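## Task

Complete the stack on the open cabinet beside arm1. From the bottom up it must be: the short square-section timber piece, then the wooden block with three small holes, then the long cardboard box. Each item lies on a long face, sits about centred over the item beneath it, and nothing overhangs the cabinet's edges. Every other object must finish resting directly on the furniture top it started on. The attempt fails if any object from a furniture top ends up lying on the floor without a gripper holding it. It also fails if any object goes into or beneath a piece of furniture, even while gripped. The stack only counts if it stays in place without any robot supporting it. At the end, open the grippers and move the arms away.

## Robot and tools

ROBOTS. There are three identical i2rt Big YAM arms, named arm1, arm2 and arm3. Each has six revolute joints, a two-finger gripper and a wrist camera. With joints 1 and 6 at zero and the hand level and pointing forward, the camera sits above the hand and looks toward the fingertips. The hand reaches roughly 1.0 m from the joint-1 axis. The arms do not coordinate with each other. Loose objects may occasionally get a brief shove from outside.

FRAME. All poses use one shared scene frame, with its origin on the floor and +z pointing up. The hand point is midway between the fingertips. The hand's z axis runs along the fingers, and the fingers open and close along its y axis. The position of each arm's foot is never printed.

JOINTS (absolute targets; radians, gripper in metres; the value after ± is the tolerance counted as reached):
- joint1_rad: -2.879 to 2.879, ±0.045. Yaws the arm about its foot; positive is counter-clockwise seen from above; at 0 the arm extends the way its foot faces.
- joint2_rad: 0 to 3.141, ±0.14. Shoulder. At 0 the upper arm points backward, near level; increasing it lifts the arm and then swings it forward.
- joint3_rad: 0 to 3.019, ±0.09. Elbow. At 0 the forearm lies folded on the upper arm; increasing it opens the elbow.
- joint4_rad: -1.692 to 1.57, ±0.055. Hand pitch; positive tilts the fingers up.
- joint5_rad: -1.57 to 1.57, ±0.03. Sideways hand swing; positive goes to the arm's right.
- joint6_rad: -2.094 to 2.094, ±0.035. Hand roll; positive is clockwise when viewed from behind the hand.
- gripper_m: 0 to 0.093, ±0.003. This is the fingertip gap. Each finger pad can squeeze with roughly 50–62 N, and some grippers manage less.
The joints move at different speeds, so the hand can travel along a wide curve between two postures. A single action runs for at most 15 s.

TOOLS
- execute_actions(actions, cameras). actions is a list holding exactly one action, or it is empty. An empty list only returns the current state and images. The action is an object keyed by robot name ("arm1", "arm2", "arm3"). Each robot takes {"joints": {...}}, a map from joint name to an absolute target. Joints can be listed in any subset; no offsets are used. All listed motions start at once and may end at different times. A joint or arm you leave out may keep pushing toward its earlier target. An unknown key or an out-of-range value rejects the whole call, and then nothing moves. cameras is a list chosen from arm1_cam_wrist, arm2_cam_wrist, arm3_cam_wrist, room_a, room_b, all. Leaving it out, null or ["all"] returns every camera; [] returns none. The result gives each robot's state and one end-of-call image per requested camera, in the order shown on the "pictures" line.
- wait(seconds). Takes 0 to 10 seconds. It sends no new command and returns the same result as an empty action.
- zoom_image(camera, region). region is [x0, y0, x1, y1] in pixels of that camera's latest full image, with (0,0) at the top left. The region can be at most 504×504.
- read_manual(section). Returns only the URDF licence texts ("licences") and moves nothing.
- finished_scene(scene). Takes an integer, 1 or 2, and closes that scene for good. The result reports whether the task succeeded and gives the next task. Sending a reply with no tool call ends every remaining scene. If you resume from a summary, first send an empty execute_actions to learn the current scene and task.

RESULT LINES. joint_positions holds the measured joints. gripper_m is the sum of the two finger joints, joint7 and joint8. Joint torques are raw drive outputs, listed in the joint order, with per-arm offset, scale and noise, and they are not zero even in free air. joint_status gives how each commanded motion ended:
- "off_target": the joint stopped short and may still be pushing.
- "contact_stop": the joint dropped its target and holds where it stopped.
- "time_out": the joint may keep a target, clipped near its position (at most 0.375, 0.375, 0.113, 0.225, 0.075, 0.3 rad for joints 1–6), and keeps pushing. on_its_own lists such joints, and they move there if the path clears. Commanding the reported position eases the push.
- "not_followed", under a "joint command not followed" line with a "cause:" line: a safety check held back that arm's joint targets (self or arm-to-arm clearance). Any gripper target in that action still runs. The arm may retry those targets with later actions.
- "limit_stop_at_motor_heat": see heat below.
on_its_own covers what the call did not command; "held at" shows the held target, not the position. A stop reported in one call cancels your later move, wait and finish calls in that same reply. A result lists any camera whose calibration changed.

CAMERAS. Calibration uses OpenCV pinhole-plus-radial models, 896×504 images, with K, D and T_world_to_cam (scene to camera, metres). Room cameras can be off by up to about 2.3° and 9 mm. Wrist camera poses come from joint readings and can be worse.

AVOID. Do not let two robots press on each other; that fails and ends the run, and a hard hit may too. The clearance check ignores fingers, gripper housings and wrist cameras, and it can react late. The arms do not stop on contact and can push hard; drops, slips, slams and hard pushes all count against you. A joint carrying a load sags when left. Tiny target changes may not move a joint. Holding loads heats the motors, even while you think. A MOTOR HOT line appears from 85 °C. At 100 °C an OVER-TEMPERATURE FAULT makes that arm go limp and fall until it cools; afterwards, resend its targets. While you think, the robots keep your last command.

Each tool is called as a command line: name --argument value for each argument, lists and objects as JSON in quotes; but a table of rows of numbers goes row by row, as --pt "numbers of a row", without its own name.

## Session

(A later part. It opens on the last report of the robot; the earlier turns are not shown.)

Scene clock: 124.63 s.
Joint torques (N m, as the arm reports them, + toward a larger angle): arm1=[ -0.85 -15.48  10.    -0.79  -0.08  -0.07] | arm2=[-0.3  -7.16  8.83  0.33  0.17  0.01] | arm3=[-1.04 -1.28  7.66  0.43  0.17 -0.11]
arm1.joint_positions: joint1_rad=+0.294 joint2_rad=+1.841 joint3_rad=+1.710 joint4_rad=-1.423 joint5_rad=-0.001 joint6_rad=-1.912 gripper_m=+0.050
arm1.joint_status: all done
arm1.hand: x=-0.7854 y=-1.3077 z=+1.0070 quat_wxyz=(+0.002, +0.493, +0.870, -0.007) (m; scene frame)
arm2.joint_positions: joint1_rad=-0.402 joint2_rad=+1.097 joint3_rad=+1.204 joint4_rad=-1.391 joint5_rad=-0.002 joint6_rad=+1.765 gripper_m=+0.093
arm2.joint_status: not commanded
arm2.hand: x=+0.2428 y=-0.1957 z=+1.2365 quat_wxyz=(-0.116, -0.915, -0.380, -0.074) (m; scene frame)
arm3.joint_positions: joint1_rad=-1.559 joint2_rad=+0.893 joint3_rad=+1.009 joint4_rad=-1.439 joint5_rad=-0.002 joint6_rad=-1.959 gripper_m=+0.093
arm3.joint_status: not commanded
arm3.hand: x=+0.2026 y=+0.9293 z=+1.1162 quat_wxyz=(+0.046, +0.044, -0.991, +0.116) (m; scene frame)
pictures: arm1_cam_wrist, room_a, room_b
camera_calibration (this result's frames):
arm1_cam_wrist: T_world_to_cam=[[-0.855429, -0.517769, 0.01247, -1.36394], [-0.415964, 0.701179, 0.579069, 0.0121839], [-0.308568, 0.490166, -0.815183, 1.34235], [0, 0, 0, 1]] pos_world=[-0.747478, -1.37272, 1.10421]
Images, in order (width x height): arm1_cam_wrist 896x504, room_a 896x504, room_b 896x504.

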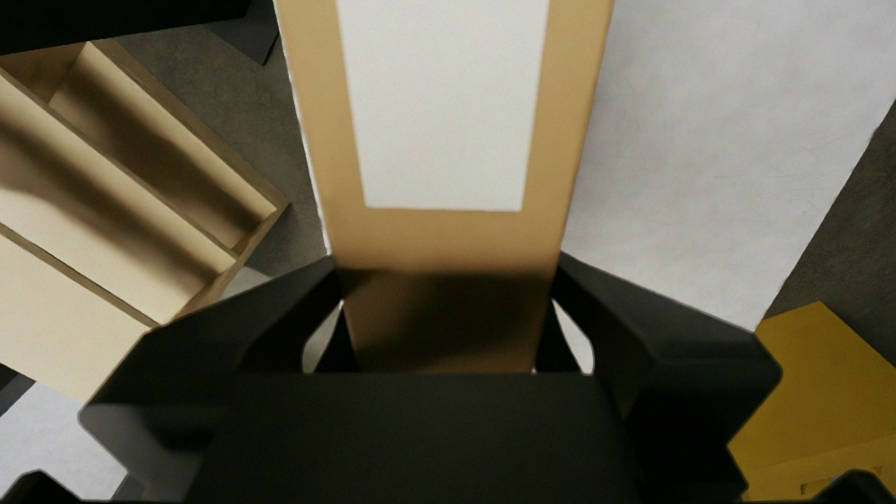

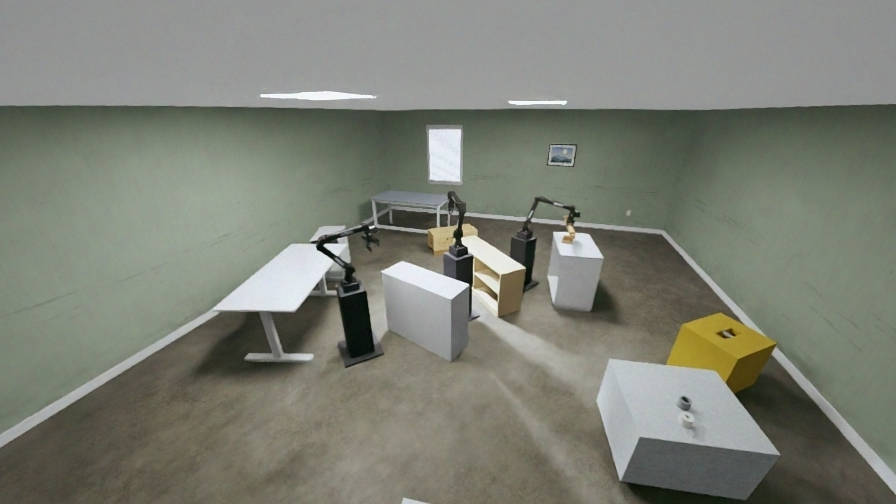

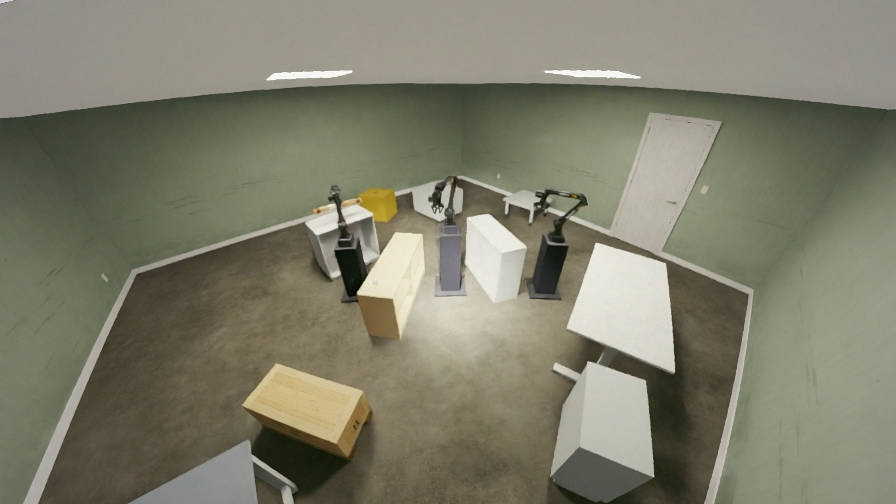

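execute_actions --actions '[{"arm1":{"joints":{"joint1_rad":0.272,"joint2_rad":1.87,"joint3_rad":1.605,"joint4_rad":-1.262,"joint6_rad":-1.93}}}]' --cameras '["arm1_cam_wrist"]'

Scene clock: 129.77 s.
Joint torques (N m, as the arm reports them, + toward a larger angle): arm1=[ -0.64 -15.18   9.65   0.71  -0.08  -0.07] | arm2=[-0.26 -7.12  8.84  0.33  0.18  0.01] | arm3=[-1.05 -1.3   7.65  0.43  0.17 -0.11]
arm1.joint_positions: joint1_rad=+0.278 joint2_rad=+1.867 joint3_rad=+1.596 joint4_rad=-1.279 joint5_rad=-0.001 joint6_rad=-1.923 gripper_m=+0.050
arm1.joint_status: all done
arm1.hand: x=-0.7855 y=-1.2996 z=+0.9503 quat_wxyz=(+0.001, +0.496, +0.869, -0.008) (m; scene frame)
arm2.joint_positions: joint1_rad=-0.402 joint2_rad=+1.097 joint3_rad=+1.204 joint4_rad=-1.391 joint5_rad=-0.002 joint6_rad=+1.765 gripper_m=+0.093
arm2.joint_status: not commanded
arm2.hand: x=+0.2428 y=-0.1957 z=+1.2365 quat_wxyz=(-0.116, -0.915, -0.380, -0.074) (m; scene frame)
arm3.joint_positions: joint1_rad=-1.559 joint2_rad=+0.893 joint3_rad=+1.009 joint4_rad=-1.439 joint5_rad=-0.002 joint6_rad=-1.959 gripper_m=+0.093
arm3.joint_status: not commanded
arm3.hand: x=+0.2026 y=+0.9293 z=+1.1162 quat_wxyz=(+0.046, +0.044, -0.991, +0.116) (m; scene frame)
pictures: arm1_cam_wrist
camera_calibration (this result's frames):
arm1_cam_wrist: T_world_to_cam=[[-0.857955, -0.513468, 0.0162693, -1.35913], [-0.410061, 0.703562, 0.580389, 0.0457502], [-0.309457, 0.491276, -0.814177, 1.29195], [0, 0, 0, 1]] pos_world=[-0.747507, -1.36476, 1.04743]
Images, in order (width x height): arm1_cam_wrist 896x504.

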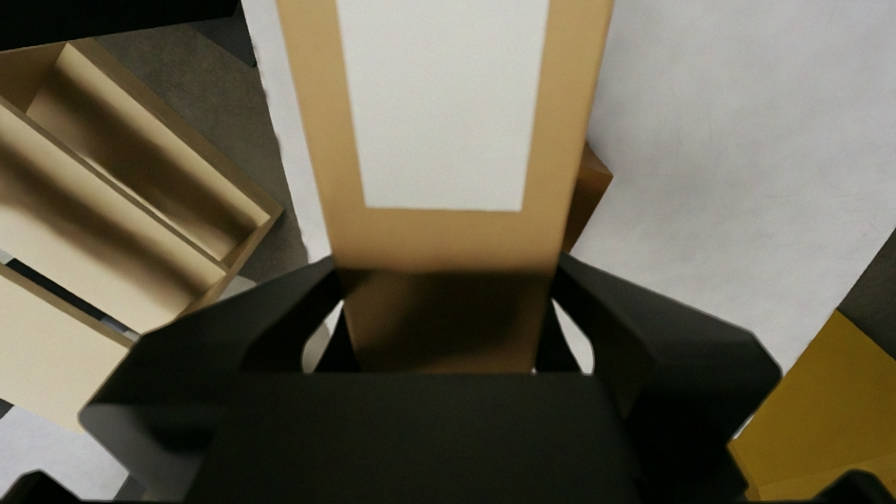

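execute_actions --actions '[]' --cameras '["arm1_cam_wrist","room_a","room_b"]'

zoom_image --camera "room_a" --region '[520, 190, 620, 270]'

zoom_image --camera "room_b" --region '[295, 175, 395, 255]'

zoom_image --camera "arm1_cam_wrist" --region '[500, 80, 700, 300]'

Scene clock: 131.93 s.
Joint torques (N m, as the arm reports them, + toward a larger angle): arm1=[ -0.6  -15.27   9.67   0.72  -0.08  -0.07] | arm2=[-0.25 -7.14  8.85  0.34  0.18  0.02] | arm3=[-1.05 -1.25  7.66  0.43  0.17 -0.1 ]
arm1.joint_positions: joint1_rad=+0.278 joint2_rad=+1.867 joint3_rad=+1.596 joint4_rad=-1.279 joint5_rad=-0.001 joint6_rad=-1.923 gripper_m=+0.050
arm1.joint_status: all done
arm1.hand: x=-0.7855 y=-1.2996 z=+0.9503 quat_wxyz=(+0.001, +0.496, +0.869, -0.008) (m; scene frame)
arm2.joint_positions: joint1_rad=-0.402 joint2_rad=+1.097 joint3_rad=+1.204 joint4_rad=-1.391 joint5_rad=-0.002 joint6_rad=+1.765 gripper_m=+0.093
arm2.joint_status: not commanded
arm2.hand: x=+0.2428 y=-0.1957 z=+1.2365 quat_wxyz=(-0.116, -0.915, -0.380, -0.074) (m; scene frame)
arm3.joint_positions: joint1_rad=-1.559 joint2_rad=+0.893 joint3_rad=+1.009 joint4_rad=-1.439 joint5_rad=-0.002 joint6_rad=-1.959 gripper_m=+0.093
arm3.joint_status: not commanded
arm3.hand: x=+0.2026 y=+0.9293 z=+1.1162 quat_wxyz=(+0.046, +0.044, -0.991, +0.116) (m; scene frame)
pictures: arm1_cam_wrist, room_a, room_b
camera_calibration (this result's frames):
arm1_cam_wrist: T_world_to_cam=[[-0.857955, -0.513468, 0.0162693, -1.35913], [-0.410061, 0.703562, 0.580389, 0.0457502], [-0.309457, 0.491276, -0.814177, 1.29195], [0, 0, 0, 1]] pos_world=[-0.747507, -1.36476, 1.04743]
Images, in order (width x height): arm1_cam_wrist 896x504, room_a 896x504, room_b 896x504.

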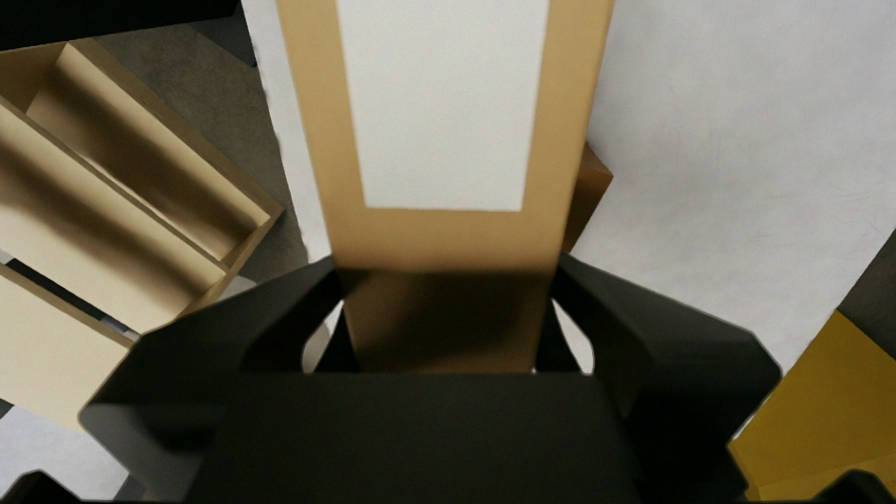

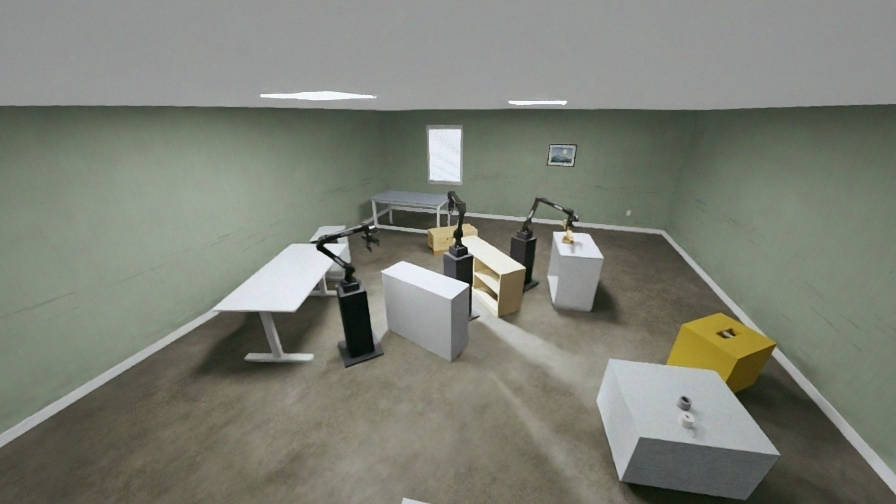

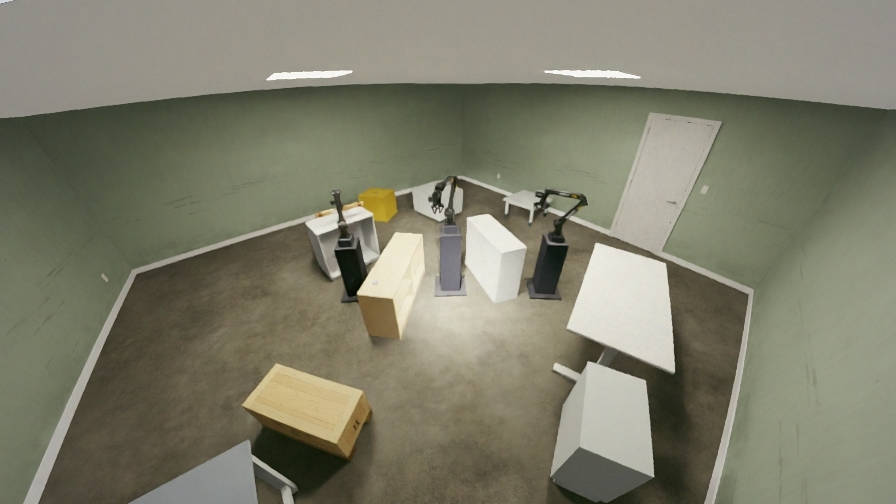

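Region (520, 190, 620, 270) of room_a's 896x504 image, scaled by 5.040, with more detail than that image has; it fills the top 403 rows of this view, and the rest is white.

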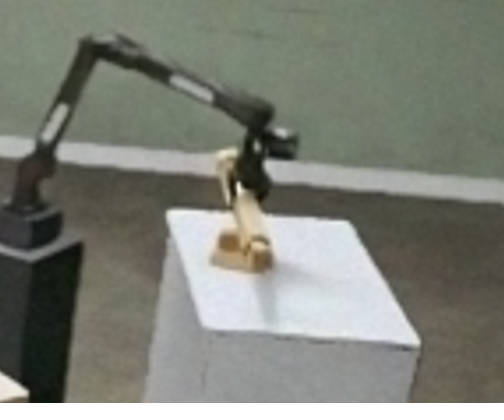

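Region (295, 175, 395, 255) of room_b's 896x504 image, scaled by 5.040, with more detail than that image has; it fills the top 403 rows of this view, and the rest is white.

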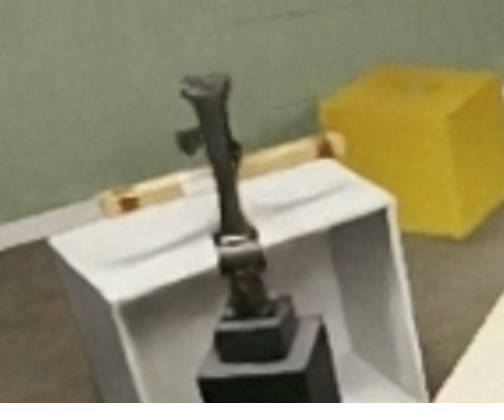

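Region (500, 80, 700, 300) of arm1_cam_wrist's 896x504 image, scaled by 2.291, with more detail than that image has; it fills the left 458 columns of this view, and the rest is white.

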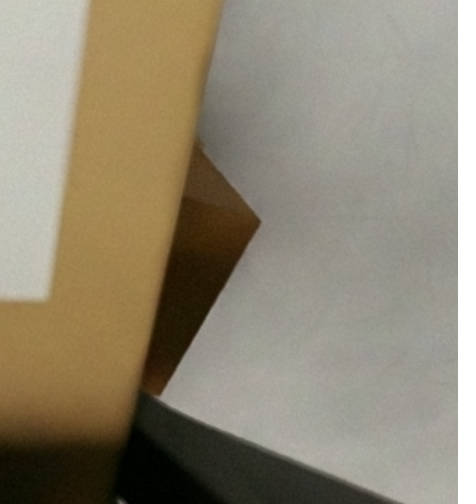

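execute_actions --actions '[{"arm1":{"joints":{"joint1_rad":0.294,"joint2_rad":1.905,"joint4_rad":-1.232}}}]' --cameras '["arm1_cam_wrist"]'

Scene clock: 139.93 s.
Joint torques (N m, as the arm reports them, + toward a larger angle): arm1=[  0.59 -14.77   9.62   0.74  -0.08  -0.06] | arm2=[-0.27 -7.16  8.84  0.34  0.18  0.01] | arm3=[-1.02 -1.25  7.66  0.43  0.17 -0.1 ]
arm1.joint_positions: joint1_rad=+0.285 joint2_rad=+1.889 joint3_rad=+1.596 joint4_rad=-1.250 joint5_rad=-0.001 joint6_rad=-1.923 gripper_m=+0.050
arm1.joint_status: all done
arm1.hand: x=-0.7915 y=-1.3049 z=+0.9382 quat_wxyz=(-0.002, +0.493, +0.870, -0.011) (m; scene frame)
arm2.joint_positions: joint1_rad=-0.402 joint2_rad=+1.097 joint3_rad=+1.204 joint4_rad=-1.391 joint5_rad=-0.002 joint6_rad=+1.765 gripper_m=+0.093
arm2.joint_status: not commanded
arm2.hand: x=+0.2428 y=-0.1957 z=+1.2365 quat_wxyz=(-0.116, -0.915, -0.380, -0.074) (m; scene frame)
arm3.joint_positions: joint1_rad=-1.559 joint2_rad=+0.893 joint3_rad=+1.009 joint4_rad=-1.439 joint5_rad=-0.002 joint6_rad=-1.959 gripper_m=+0.093
arm3.joint_status: not commanded
arm3.hand: x=+0.2026 y=+0.9293 z=+1.1162 quat_wxyz=(+0.046, +0.044, -0.991, +0.116) (m; scene frame)
pictures: arm1_cam_wrist
camera_calibration (this result's frames):
arm1_cam_wrist: T_world_to_cam=[[-0.854316, -0.519238, 0.0231665, -1.37788], [-0.410635, 0.701611, 0.58234, 0.0491954], [-0.318627, 0.487989, -0.812615, 1.26986], [0, 0, 0, 1]] pos_world=[-0.75233, -1.36964, 1.03518]
Images, in order (width x height): arm1_cam_wrist 896x504.

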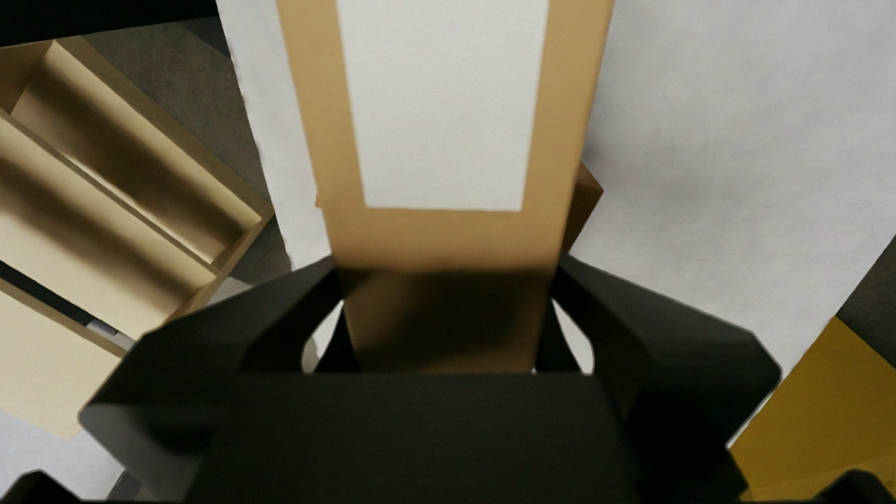

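zoom_image --camera "arm1_cam_wrist" --region '[280, 140, 640, 290]'

Region (280, 140, 640, 290) of arm1_cam_wrist's 896x504 image, scaled by 1.400, with more detail than that image has; it fills the top 210 rows of this view, and the rest is white.

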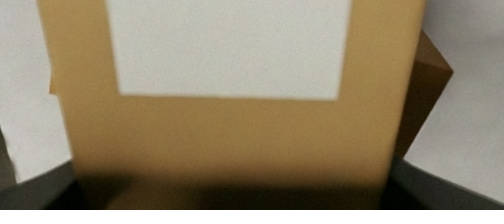

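execute_actions --actions '[{"arm1":{"joints":{"joint2_rad":1.945,"joint4_rad":-1.205}}}]' --cameras '["arm1_cam_wrist"]'

Scene clock: 146.07 s.
Joint torques (N m, as the arm reports them, + toward a larger angle): arm1=[  0.63 -15.32   9.5    0.69  -0.07  -0.06] | arm2=[-0.23 -7.17  8.84  0.33  0.18  0.02] | arm3=[-1.06 -1.29  7.66  0.42  0.17 -0.1 ]
arm1.joint_positions: joint1_rad=+0.285 joint2_rad=+1.936 joint3_rad=+1.596 joint4_rad=-1.222 joint5_rad=-0.001 joint6_rad=-1.923 gripper_m=+0.050
arm1.joint_status: all done
arm1.hand: x=-0.7963 y=-1.3062 z=+0.9121 quat_wxyz=(+0.005, +0.493, +0.870, -0.004) (m; scene frame)
arm2.joint_positions: joint1_rad=-0.402 joint2_rad=+1.097 joint3_rad=+1.204 joint4_rad=-1.391 joint5_rad=-0.002 joint6_rad=+1.765 gripper_m=+0.093
arm2.joint_status: not commanded
arm2.hand: x=+0.2428 y=-0.1957 z=+1.2365 quat_wxyz=(-0.116, -0.915, -0.380, -0.074) (m; scene frame)
arm3.joint_positions: joint1_rad=-1.559 joint2_rad=+0.893 joint3_rad=+1.009 joint4_rad=-1.439 joint5_rad=-0.002 joint6_rad=-1.959 gripper_m=+0.093
arm3.joint_status: not commanded
arm3.hand: x=+0.2026 y=+0.9293 z=+1.1162 quat_wxyz=(+0.046, +0.044, -0.991, +0.116) (m; scene frame)
pictures: arm1_cam_wrist
camera_calibration (this result's frames):
arm1_cam_wrist: T_world_to_cam=[[-0.854454, -0.519503, 0.00494344, -1.36594], [-0.421887, 0.69939, 0.576945, 0.0563582], [-0.303182, 0.490887, -0.816768, 1.26758], [0, 0, 0, 1]] pos_world=[-0.759047, -1.37126, 1.00955]
Images, in order (width x height): arm1_cam_wrist 896x504.

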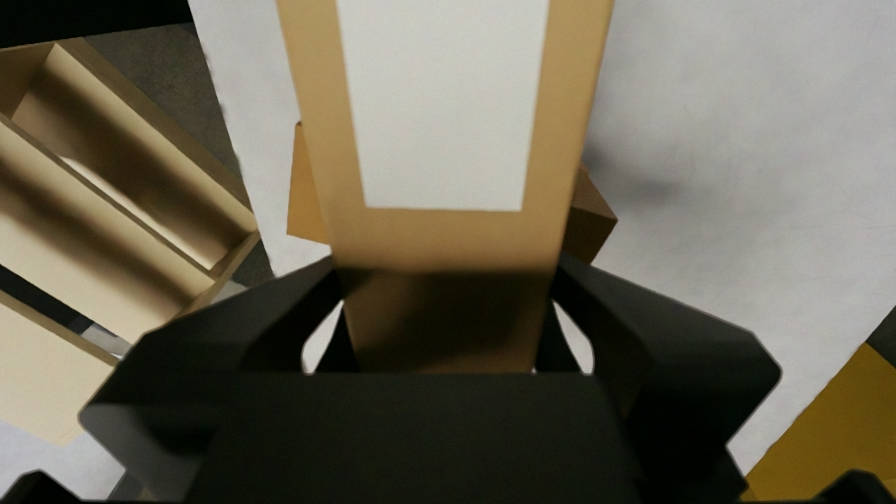

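execute_actions --actions '[{"arm1":{"joints":{"joint2_rad":1.972,"joint4_rad":-1.185}}}]' --cameras '["arm1_cam_wrist"]'

Scene clock: 151.70 s.
Joint torques (N m, as the arm reports them, + toward a larger angle): arm1=[  0.58 -14.9    9.42   0.71  -0.11  -0.07] | arm2=[-0.24 -7.16  8.84  0.33  0.18  0.01] | arm3=[-1.06 -1.22  7.66  0.44  0.17 -0.1 ]
arm1.joint_positions: joint1_rad=+0.285 joint2_rad=+1.948 joint3_rad=+1.596 joint4_rad=-1.202 joint5_rad=+0.000 joint6_rad=-1.923 gripper_m=+0.050
arm1.joint_status: all done
arm1.hand: x=-0.8005 y=-1.3070 z=+0.9050 quat_wxyz=(+0.002, +0.492, +0.870, -0.007) (m; scene frame)
arm2.joint_positions: joint1_rad=-0.402 joint2_rad=+1.097 joint3_rad=+1.204 joint4_rad=-1.391 joint5_rad=-0.002 joint6_rad=+1.765 gripper_m=+0.093
arm2.joint_status: not commanded
arm2.hand: x=+0.2428 y=-0.1957 z=+1.2365 quat_wxyz=(-0.116, -0.915, -0.380, -0.074) (m; scene frame)
arm3.joint_positions: joint1_rad=-1.559 joint2_rad=+0.893 joint3_rad=+1.009 joint4_rad=-1.439 joint5_rad=-0.002 joint6_rad=-1.959 gripper_m=+0.093
arm3.joint_status: not commanded
arm3.hand: x=+0.2026 y=+0.9293 z=+1.1162 quat_wxyz=(+0.046, +0.044, -0.991, +0.116) (m; scene frame)
pictures: arm1_cam_wrist
camera_calibration (this result's frames):
arm1_cam_wrist: T_world_to_cam=[[-0.854245, -0.519741, 0.0116034, -1.37602], [-0.417928, 0.699839, 0.579276, 0.0609162], [-0.309194, 0.489994, -0.815049, 1.25341], [0, 0, 0, 1]] pos_world=[-0.762454, -1.37197, 1.00227]
Images, in order (width x height): arm1_cam_wrist 896x504.

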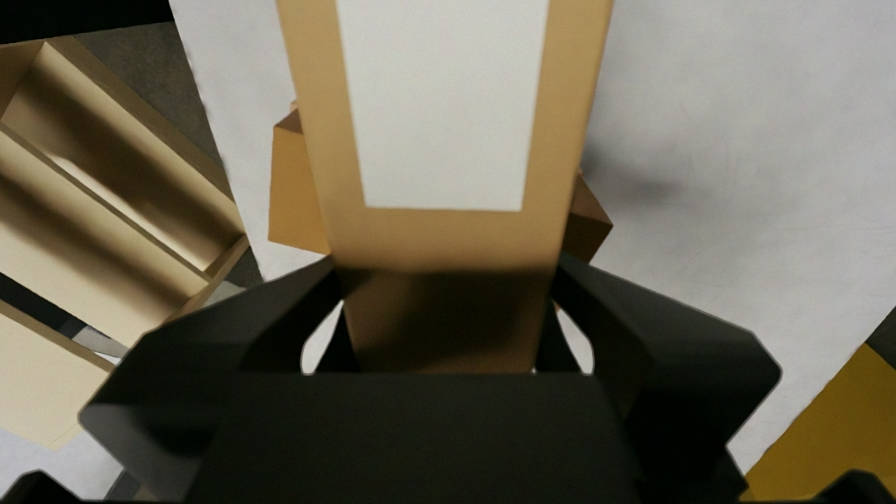

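execute_actions --actions '[{"arm1":{"joints":{"joint2_rad":1.99}}}]' --cameras '["arm1_cam_wrist","room_a","room_b"]'

zoom_image --camera "room_b" --region '[295, 175, 395, 255]'

Scene clock: 153.97 s.
Joint torques (N m, as the arm reports them, + toward a larger angle): arm1=[  0.55 -13.39   9.38   0.7   -0.11  -0.07] | arm2=[-0.26 -7.17  8.84  0.33  0.18  0.02] | arm3=[-1.03 -1.28  7.66  0.43  0.17 -0.11]
arm1.joint_positions: joint1_rad=+0.285 joint2_rad=+1.948 joint3_rad=+1.596 joint4_rad=-1.202 joint5_rad=+0.000 joint6_rad=-1.923 gripper_m=+0.050
arm1.joint_status: all done
arm1.hand: x=-0.8005 y=-1.3070 z=+0.9050 quat_wxyz=(+0.002, +0.492, +0.870, -0.007) (m; scene frame)
arm2.joint_positions: joint1_rad=-0.402 joint2_rad=+1.097 joint3_rad=+1.204 joint4_rad=-1.391 joint5_rad=-0.002 joint6_rad=+1.765 gripper_m=+0.093
arm2.joint_status: not commanded
arm2.hand: x=+0.2428 y=-0.1957 z=+1.2365 quat_wxyz=(-0.116, -0.915, -0.380, -0.074) (m; scene frame)
arm3.joint_positions: joint1_rad=-1.559 joint2_rad=+0.893 joint3_rad=+1.009 joint4_rad=-1.439 joint5_rad=-0.002 joint6_rad=-1.959 gripper_m=+0.093
arm3.joint_status: not commanded
arm3.hand: x=+0.2026 y=+0.9293 z=+1.1162 quat_wxyz=(+0.046, +0.044, -0.991, +0.116) (m; scene frame)
pictures: arm1_cam_wrist, room_a, room_b
camera_calibration (this result's frames):
arm1_cam_wrist: T_world_to_cam=[[-0.854245, -0.519741, 0.0116034, -1.37602], [-0.417928, 0.699839, 0.579276, 0.0609162], [-0.309194, 0.489994, -0.815049, 1.25341], [0, 0, 0, 1]] pos_world=[-0.762454, -1.37197, 1.00227]
Images, in order (width x height): arm1_cam_wrist 896x504, room_a 896x504, room_b 896x504.

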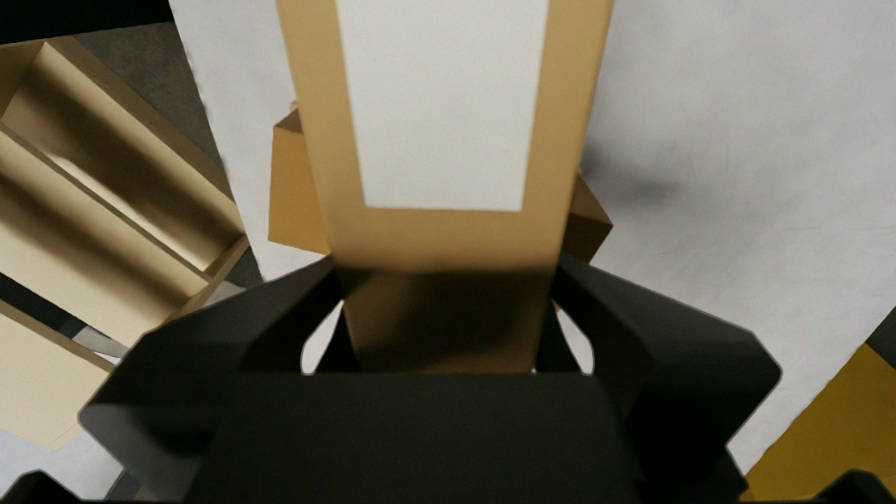

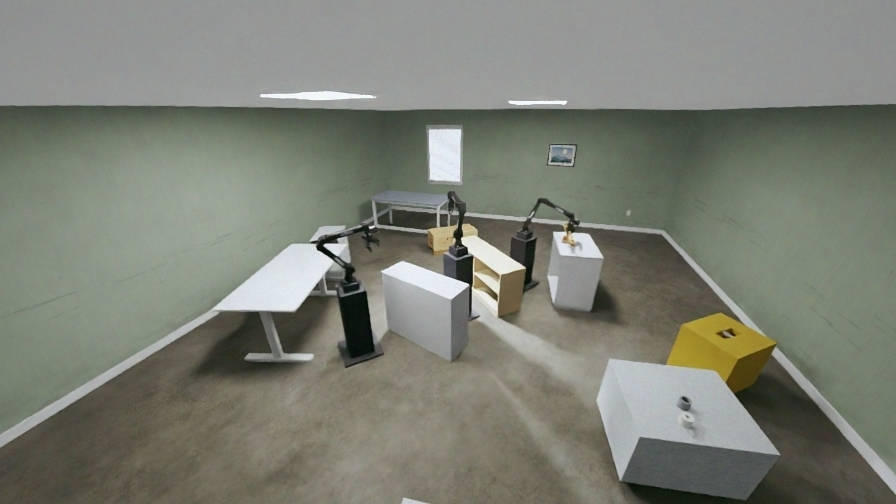

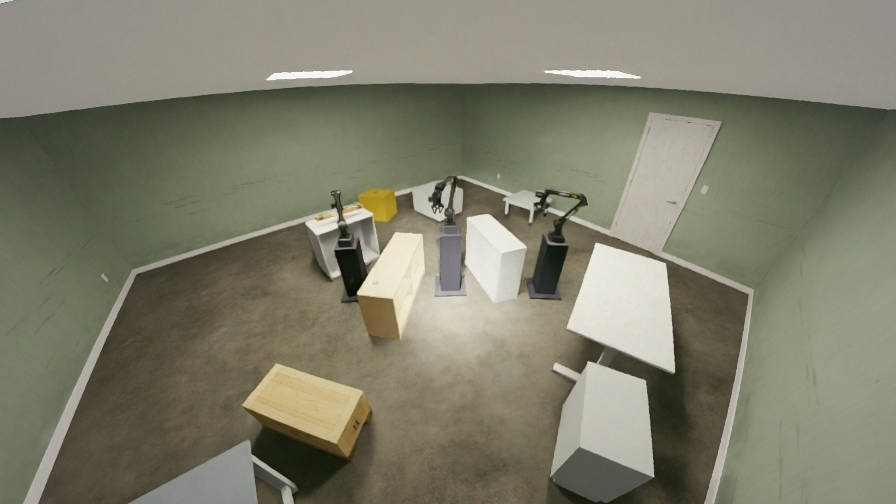

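Region (295, 175, 395, 255) of room_b's 896x504 image, scaled by 5.040, with more detail than that image has; it fills the top 403 rows of this view, and the rest is white.

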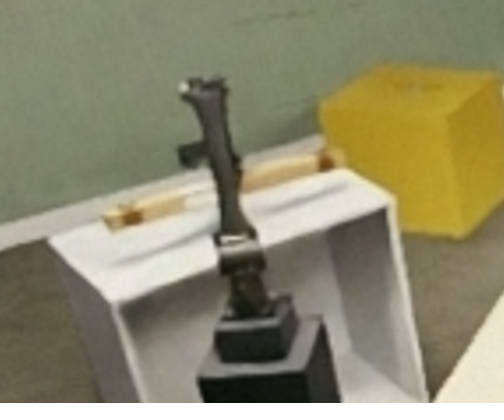

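execute_actions --actions '[{"arm1":{"joints":{"joint2_rad":1.955}}}]' --cameras '[]'

execute_actions --actions '[{"arm1":{"joints":{"gripper_m":0.093}}}]' --cameras '["arm1_cam_wrist","room_b"]'

Scene clock: 158.03 s.
Joint torques (N m, as the arm reports them, + toward a larger angle): arm1=[  0.63 -15.78   9.4    0.73  -0.11  -0.07] | arm2=[-0.25 -7.15  8.84  0.34  0.18  0.01] | arm3=[-1.02 -1.26  7.66  0.44  0.17 -0.1 ]
arm1.joint_positions: joint1_rad=+0.285 joint2_rad=+1.948 joint3_rad=+1.596 joint4_rad=-1.202 joint5_rad=+0.000 joint6_rad=-1.923 gripper_m=+0.050
arm1.joint_status: all done
arm1.hand: x=-0.8005 y=-1.3070 z=+0.9050 quat_wxyz=(+0.002, +0.492, +0.870, -0.007) (m; scene frame)
arm2.joint_positions: joint1_rad=-0.402 joint2_rad=+1.097 joint3_rad=+1.204 joint4_rad=-1.391 joint5_rad=-0.002 joint6_rad=+1.765 gripper_m=+0.093
arm2.joint_status: not commanded
arm2.hand: x=+0.2428 y=-0.1957 z=+1.2365 quat_wxyz=(-0.116, -0.915, -0.380, -0.074) (m; scene frame)
arm3.joint_positions: joint1_rad=-1.559 joint2_rad=+0.893 joint3_rad=+1.009 joint4_rad=-1.439 joint5_rad=-0.002 joint6_rad=-1.959 gripper_m=+0.093
arm3.joint_status: not commanded
arm3.hand: x=+0.2026 y=+0.9293 z=+1.1162 quat_wxyz=(+0.046, +0.044, -0.991, +0.116) (m; scene frame)
pictures: none
No camera images: the call's "cameras" was empty. Leave "cameras" out to get every camera's image.

Scene clock: 158.70 s.
Joint torques (N m, as the arm reports them, + toward a larger angle): arm1=[  0.72 -15.76   9.36   0.68  -0.11  -0.06] | arm2=[-0.28 -7.12  8.84  0.33  0.18  0.01] | arm3=[-1.08 -1.27  7.66  0.43  0.17 -0.11]
arm1.joint_positions: joint1_rad=+0.285 joint2_rad=+1.948 joint3_rad=+1.596 joint4_rad=-1.202 joint5_rad=+0.000 joint6_rad=-1.923 gripper_m=+0.093
arm1.joint_status: all done
arm1.hand: x=-0.8007 y=-1.3070 z=+0.9050 quat_wxyz=(+0.002, +0.492, +0.870, -0.007) (m; scene frame)
arm2.joint_positions: joint1_rad=-0.402 joint2_rad=+1.097 joint3_rad=+1.204 joint4_rad=-1.391 joint5_rad=-0.002 joint6_rad=+1.765 gripper_m=+0.093
arm2.joint_status: not commanded
arm2.hand: x=+0.2428 y=-0.1957 z=+1.2365 quat_wxyz=(-0.116, -0.915, -0.380, -0.074) (m; scene frame)
arm3.joint_positions: joint1_rad=-1.559 joint2_rad=+0.893 joint3_rad=+1.009 joint4_rad=-1.439 joint5_rad=-0.002 joint6_rad=-1.959 gripper_m=+0.093
arm3.joint_status: not commanded
arm3.hand: x=+0.2026 y=+0.9293 z=+1.1162 quat_wxyz=(+0.046, +0.044, -0.991, +0.116) (m; scene frame)
pictures: arm1_cam_wrist, room_b
camera_calibration (this result's frames):
arm1_cam_wrist: T_world_to_cam=[[-0.854241, -0.519731, 0.0123179, -1.37683], [-0.417487, 0.699926, 0.579489, 0.0611378], [-0.3098, 0.489881, -0.814887, 1.25259], [0, 0, 0, 1]] pos_world=[-0.762566, -1.37199, 1.00225]
Images, in order (width x height): arm1_cam_wrist 896x504, room_b 896x504.

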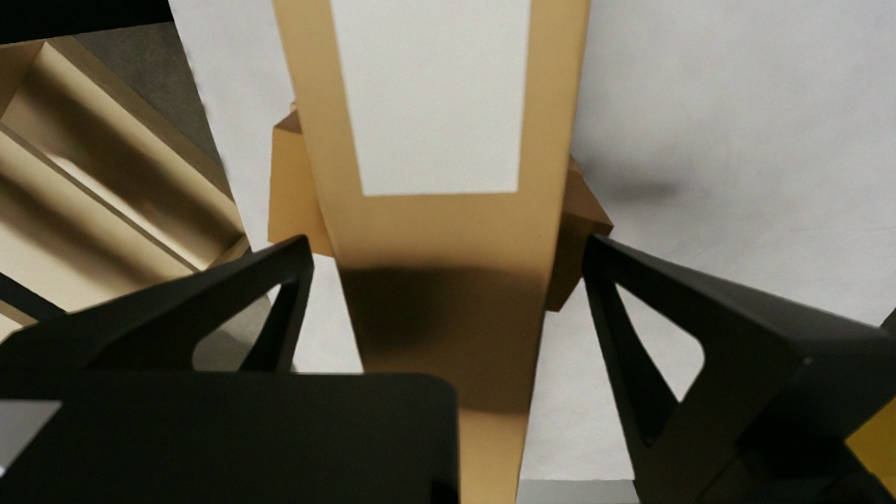

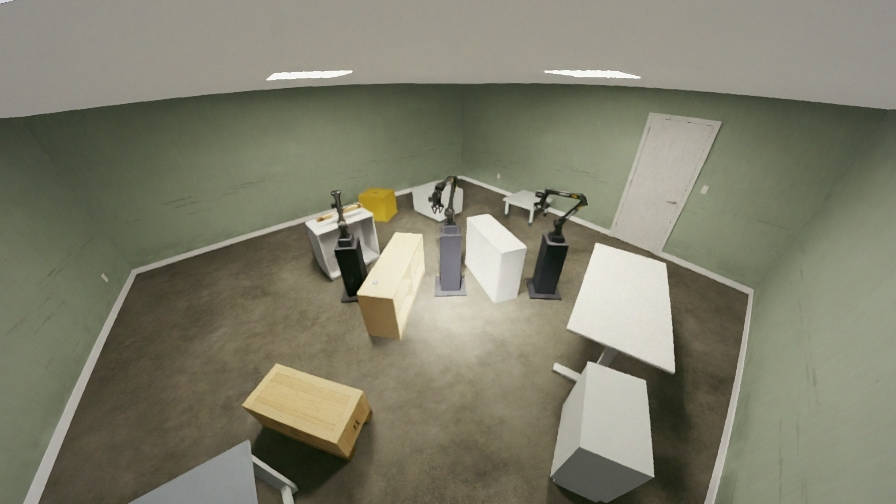

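execute_actions --actions '[{"arm1":{"joints":{"joint2_rad":1.82,"joint4_rad":-1.26}}}]' --cameras '["arm1_cam_wrist","room_a","room_b"]'

zoom_image --camera "room_b" --region '[295, 175, 395, 255]'

Scene clock: 160.90 s.
Joint torques (N m, as the arm reports them, + toward a larger angle): arm1=[  0.56 -13.68  10.2   -0.55  -0.1   -0.05] | arm2=[-0.26 -7.13  8.84  0.33  0.18  0.01] | arm3=[-1.04 -1.25  7.66  0.43  0.17 -0.11]
arm1.joint_positions: joint1_rad=+0.285 joint2_rad=+1.802 joint3_rad=+1.593 joint4_rad=-1.244 joint5_rad=+0.000 joint6_rad=-1.923 gripper_m=+0.093
arm1.joint_status: all done
arm1.hand: x=-0.7921 y=-1.3044 z=+0.9858 quat_wxyz=(-0.037, +0.492, +0.869, -0.040) (m; scene frame)
arm2.joint_positions: joint1_rad=-0.402 joint2_rad=+1.097 joint3_rad=+1.204 joint4_rad=-1.391 joint5_rad=-0.002 joint6_rad=+1.765 gripper_m=+0.093
arm2.joint_status: not commanded
arm2.hand: x=+0.2428 y=-0.1957 z=+1.2365 quat_wxyz=(-0.116, -0.915, -0.380, -0.074) (m; scene frame)
arm3.joint_positions: joint1_rad=-1.559 joint2_rad=+0.893 joint3_rad=+1.009 joint4_rad=-1.439 joint5_rad=-0.002 joint6_rad=-1.959 gripper_m=+0.093
arm3.joint_status: not commanded
arm3.hand: x=+0.2026 y=+0.9293 z=+1.1162 quat_wxyz=(+0.046, +0.044, -0.991, +0.116) (m; scene frame)
pictures: arm1_cam_wrist, room_a, room_b
camera_calibration (this result's frames):
arm1_cam_wrist: T_world_to_cam=[[-0.848962, -0.517477, 0.10715, -1.45548], [-0.357506, 0.711724, 0.60468, 0.0541076], [-0.389169, 0.475044, -0.789228, 1.21219], [0, 0, 0, 1]] pos_world=[-0.744556, -1.36753, 1.07993]
Images, in order (width x height): arm1_cam_wrist 896x504, room_a 896x504, room_b 896x504.

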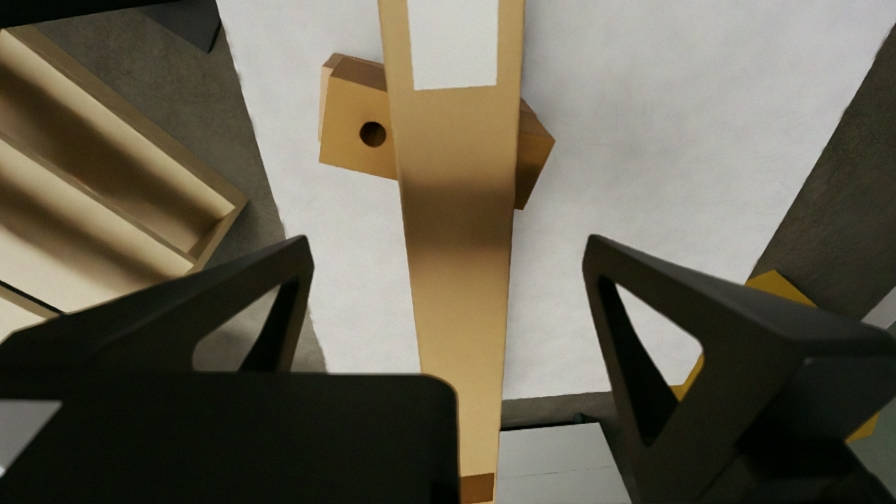

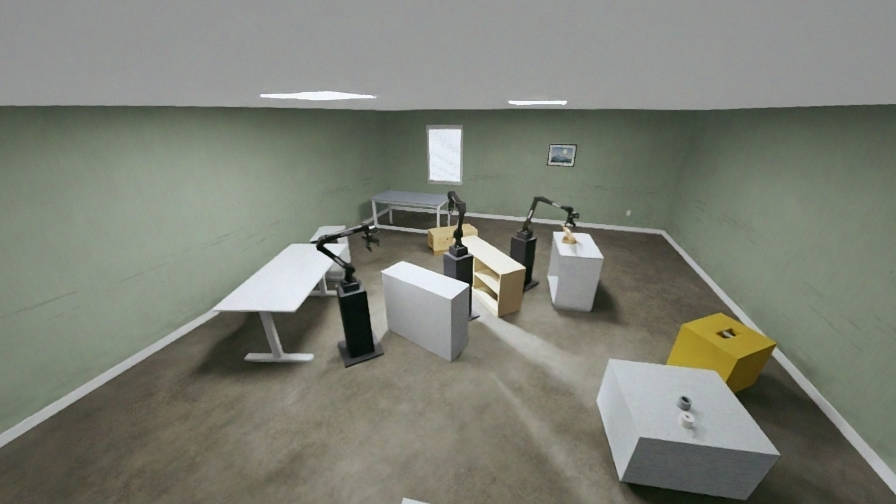

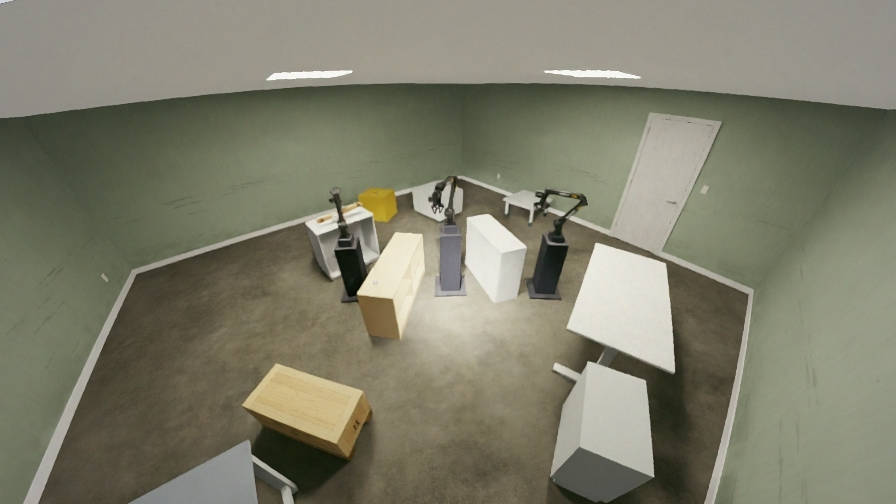

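Region (295, 175, 395, 255) of room_b's 896x504 image, scaled by 5.040, with more detail than that image has; it fills the top 403 rows of this view, and the rest is white.

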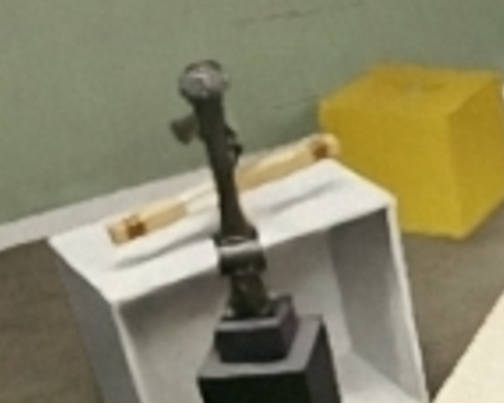

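execute_actions --actions '[]' --cameras '["arm1_cam_wrist","room_a","room_b"]'

zoom_image --camera "room_b" --region '[295, 175, 395, 255]'

zoom_image --camera "room_a" --region '[530, 200, 620, 270]'

Scene clock: 162.03 s.
Joint torques (N m, as the arm reports them, + toward a larger angle): arm1=[  0.59 -13.76  10.16  -0.56  -0.11  -0.06] | arm2=[-0.25 -7.16  8.83  0.34  0.18  0.01] | arm3=[-1.05 -1.27  7.65  0.43  0.17 -0.11]
arm1.joint_positions: joint1_rad=+0.285 joint2_rad=+1.802 joint3_rad=+1.593 joint4_rad=-1.244 joint5_rad=+0.000 joint6_rad=-1.923 gripper_m=+0.093
arm1.joint_status: all done
arm1.hand: x=-0.7921 y=-1.3044 z=+0.9858 quat_wxyz=(-0.037, +0.492, +0.869, -0.040) (m; scene frame)
arm2.joint_positions: joint1_rad=-0.402 joint2_rad=+1.097 joint3_rad=+1.204 joint4_rad=-1.391 joint5_rad=-0.002 joint6_rad=+1.765 gripper_m=+0.093
arm2.joint_status: not commanded
arm2.hand: x=+0.2428 y=-0.1957 z=+1.2365 quat_wxyz=(-0.116, -0.915, -0.380, -0.074) (m; scene frame)
arm3.joint_positions: joint1_rad=-1.559 joint2_rad=+0.893 joint3_rad=+1.009 joint4_rad=-1.439 joint5_rad=-0.002 joint6_rad=-1.959 gripper_m=+0.093
arm3.joint_status: not commanded
arm3.hand: x=+0.2026 y=+0.9293 z=+1.1162 quat_wxyz=(+0.046, +0.044, -0.991, +0.116) (m; scene frame)
pictures: arm1_cam_wrist, room_a, room_b
camera_calibration (this result's frames):
arm1_cam_wrist: T_world_to_cam=[[-0.848962, -0.517477, 0.10715, -1.45548], [-0.357506, 0.711724, 0.60468, 0.0541076], [-0.389169, 0.475044, -0.789228, 1.21219], [0, 0, 0, 1]] pos_world=[-0.744556, -1.36753, 1.07993]
Images, in order (width x height): arm1_cam_wrist 896x504, room_a 896x504, room_b 896x504.

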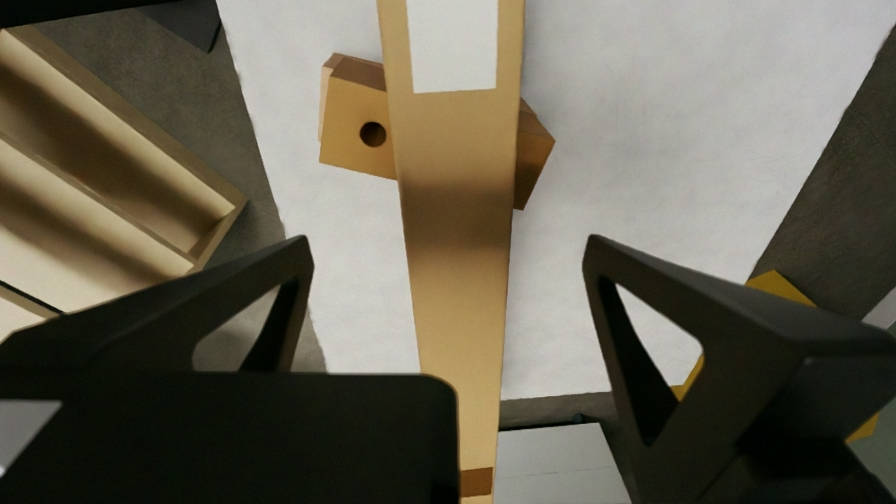

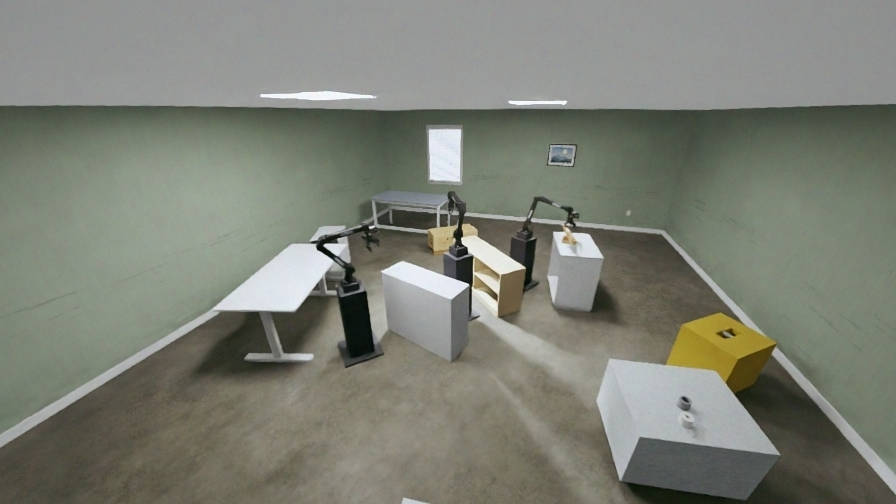

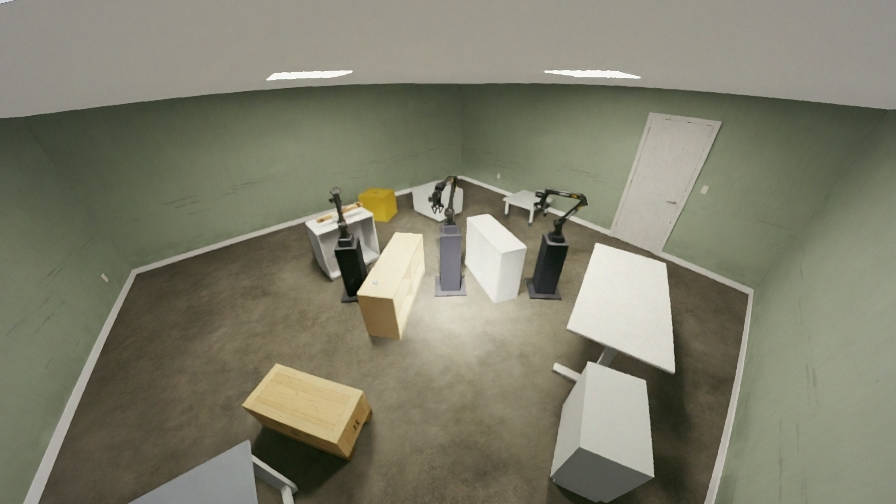

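Region (295, 175, 395, 255) of room_b's 896x504 image, scaled by 5.040, with more detail than that image has; it fills the top 403 rows of this view, and the rest is white.

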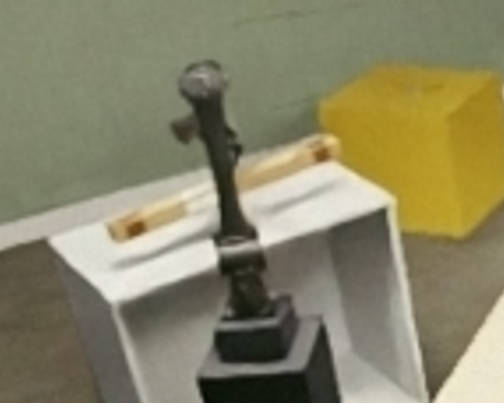

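Region (530, 200, 620, 270) of room_a's 896x504 image, scaled by 5.600, with more detail than that image has.

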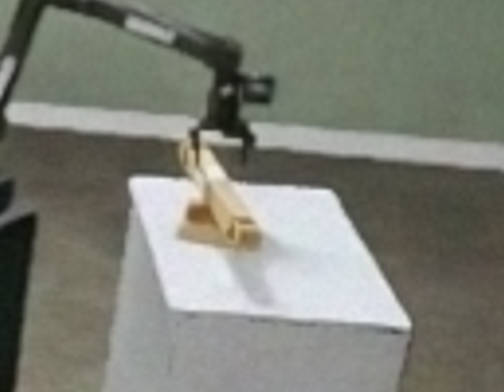

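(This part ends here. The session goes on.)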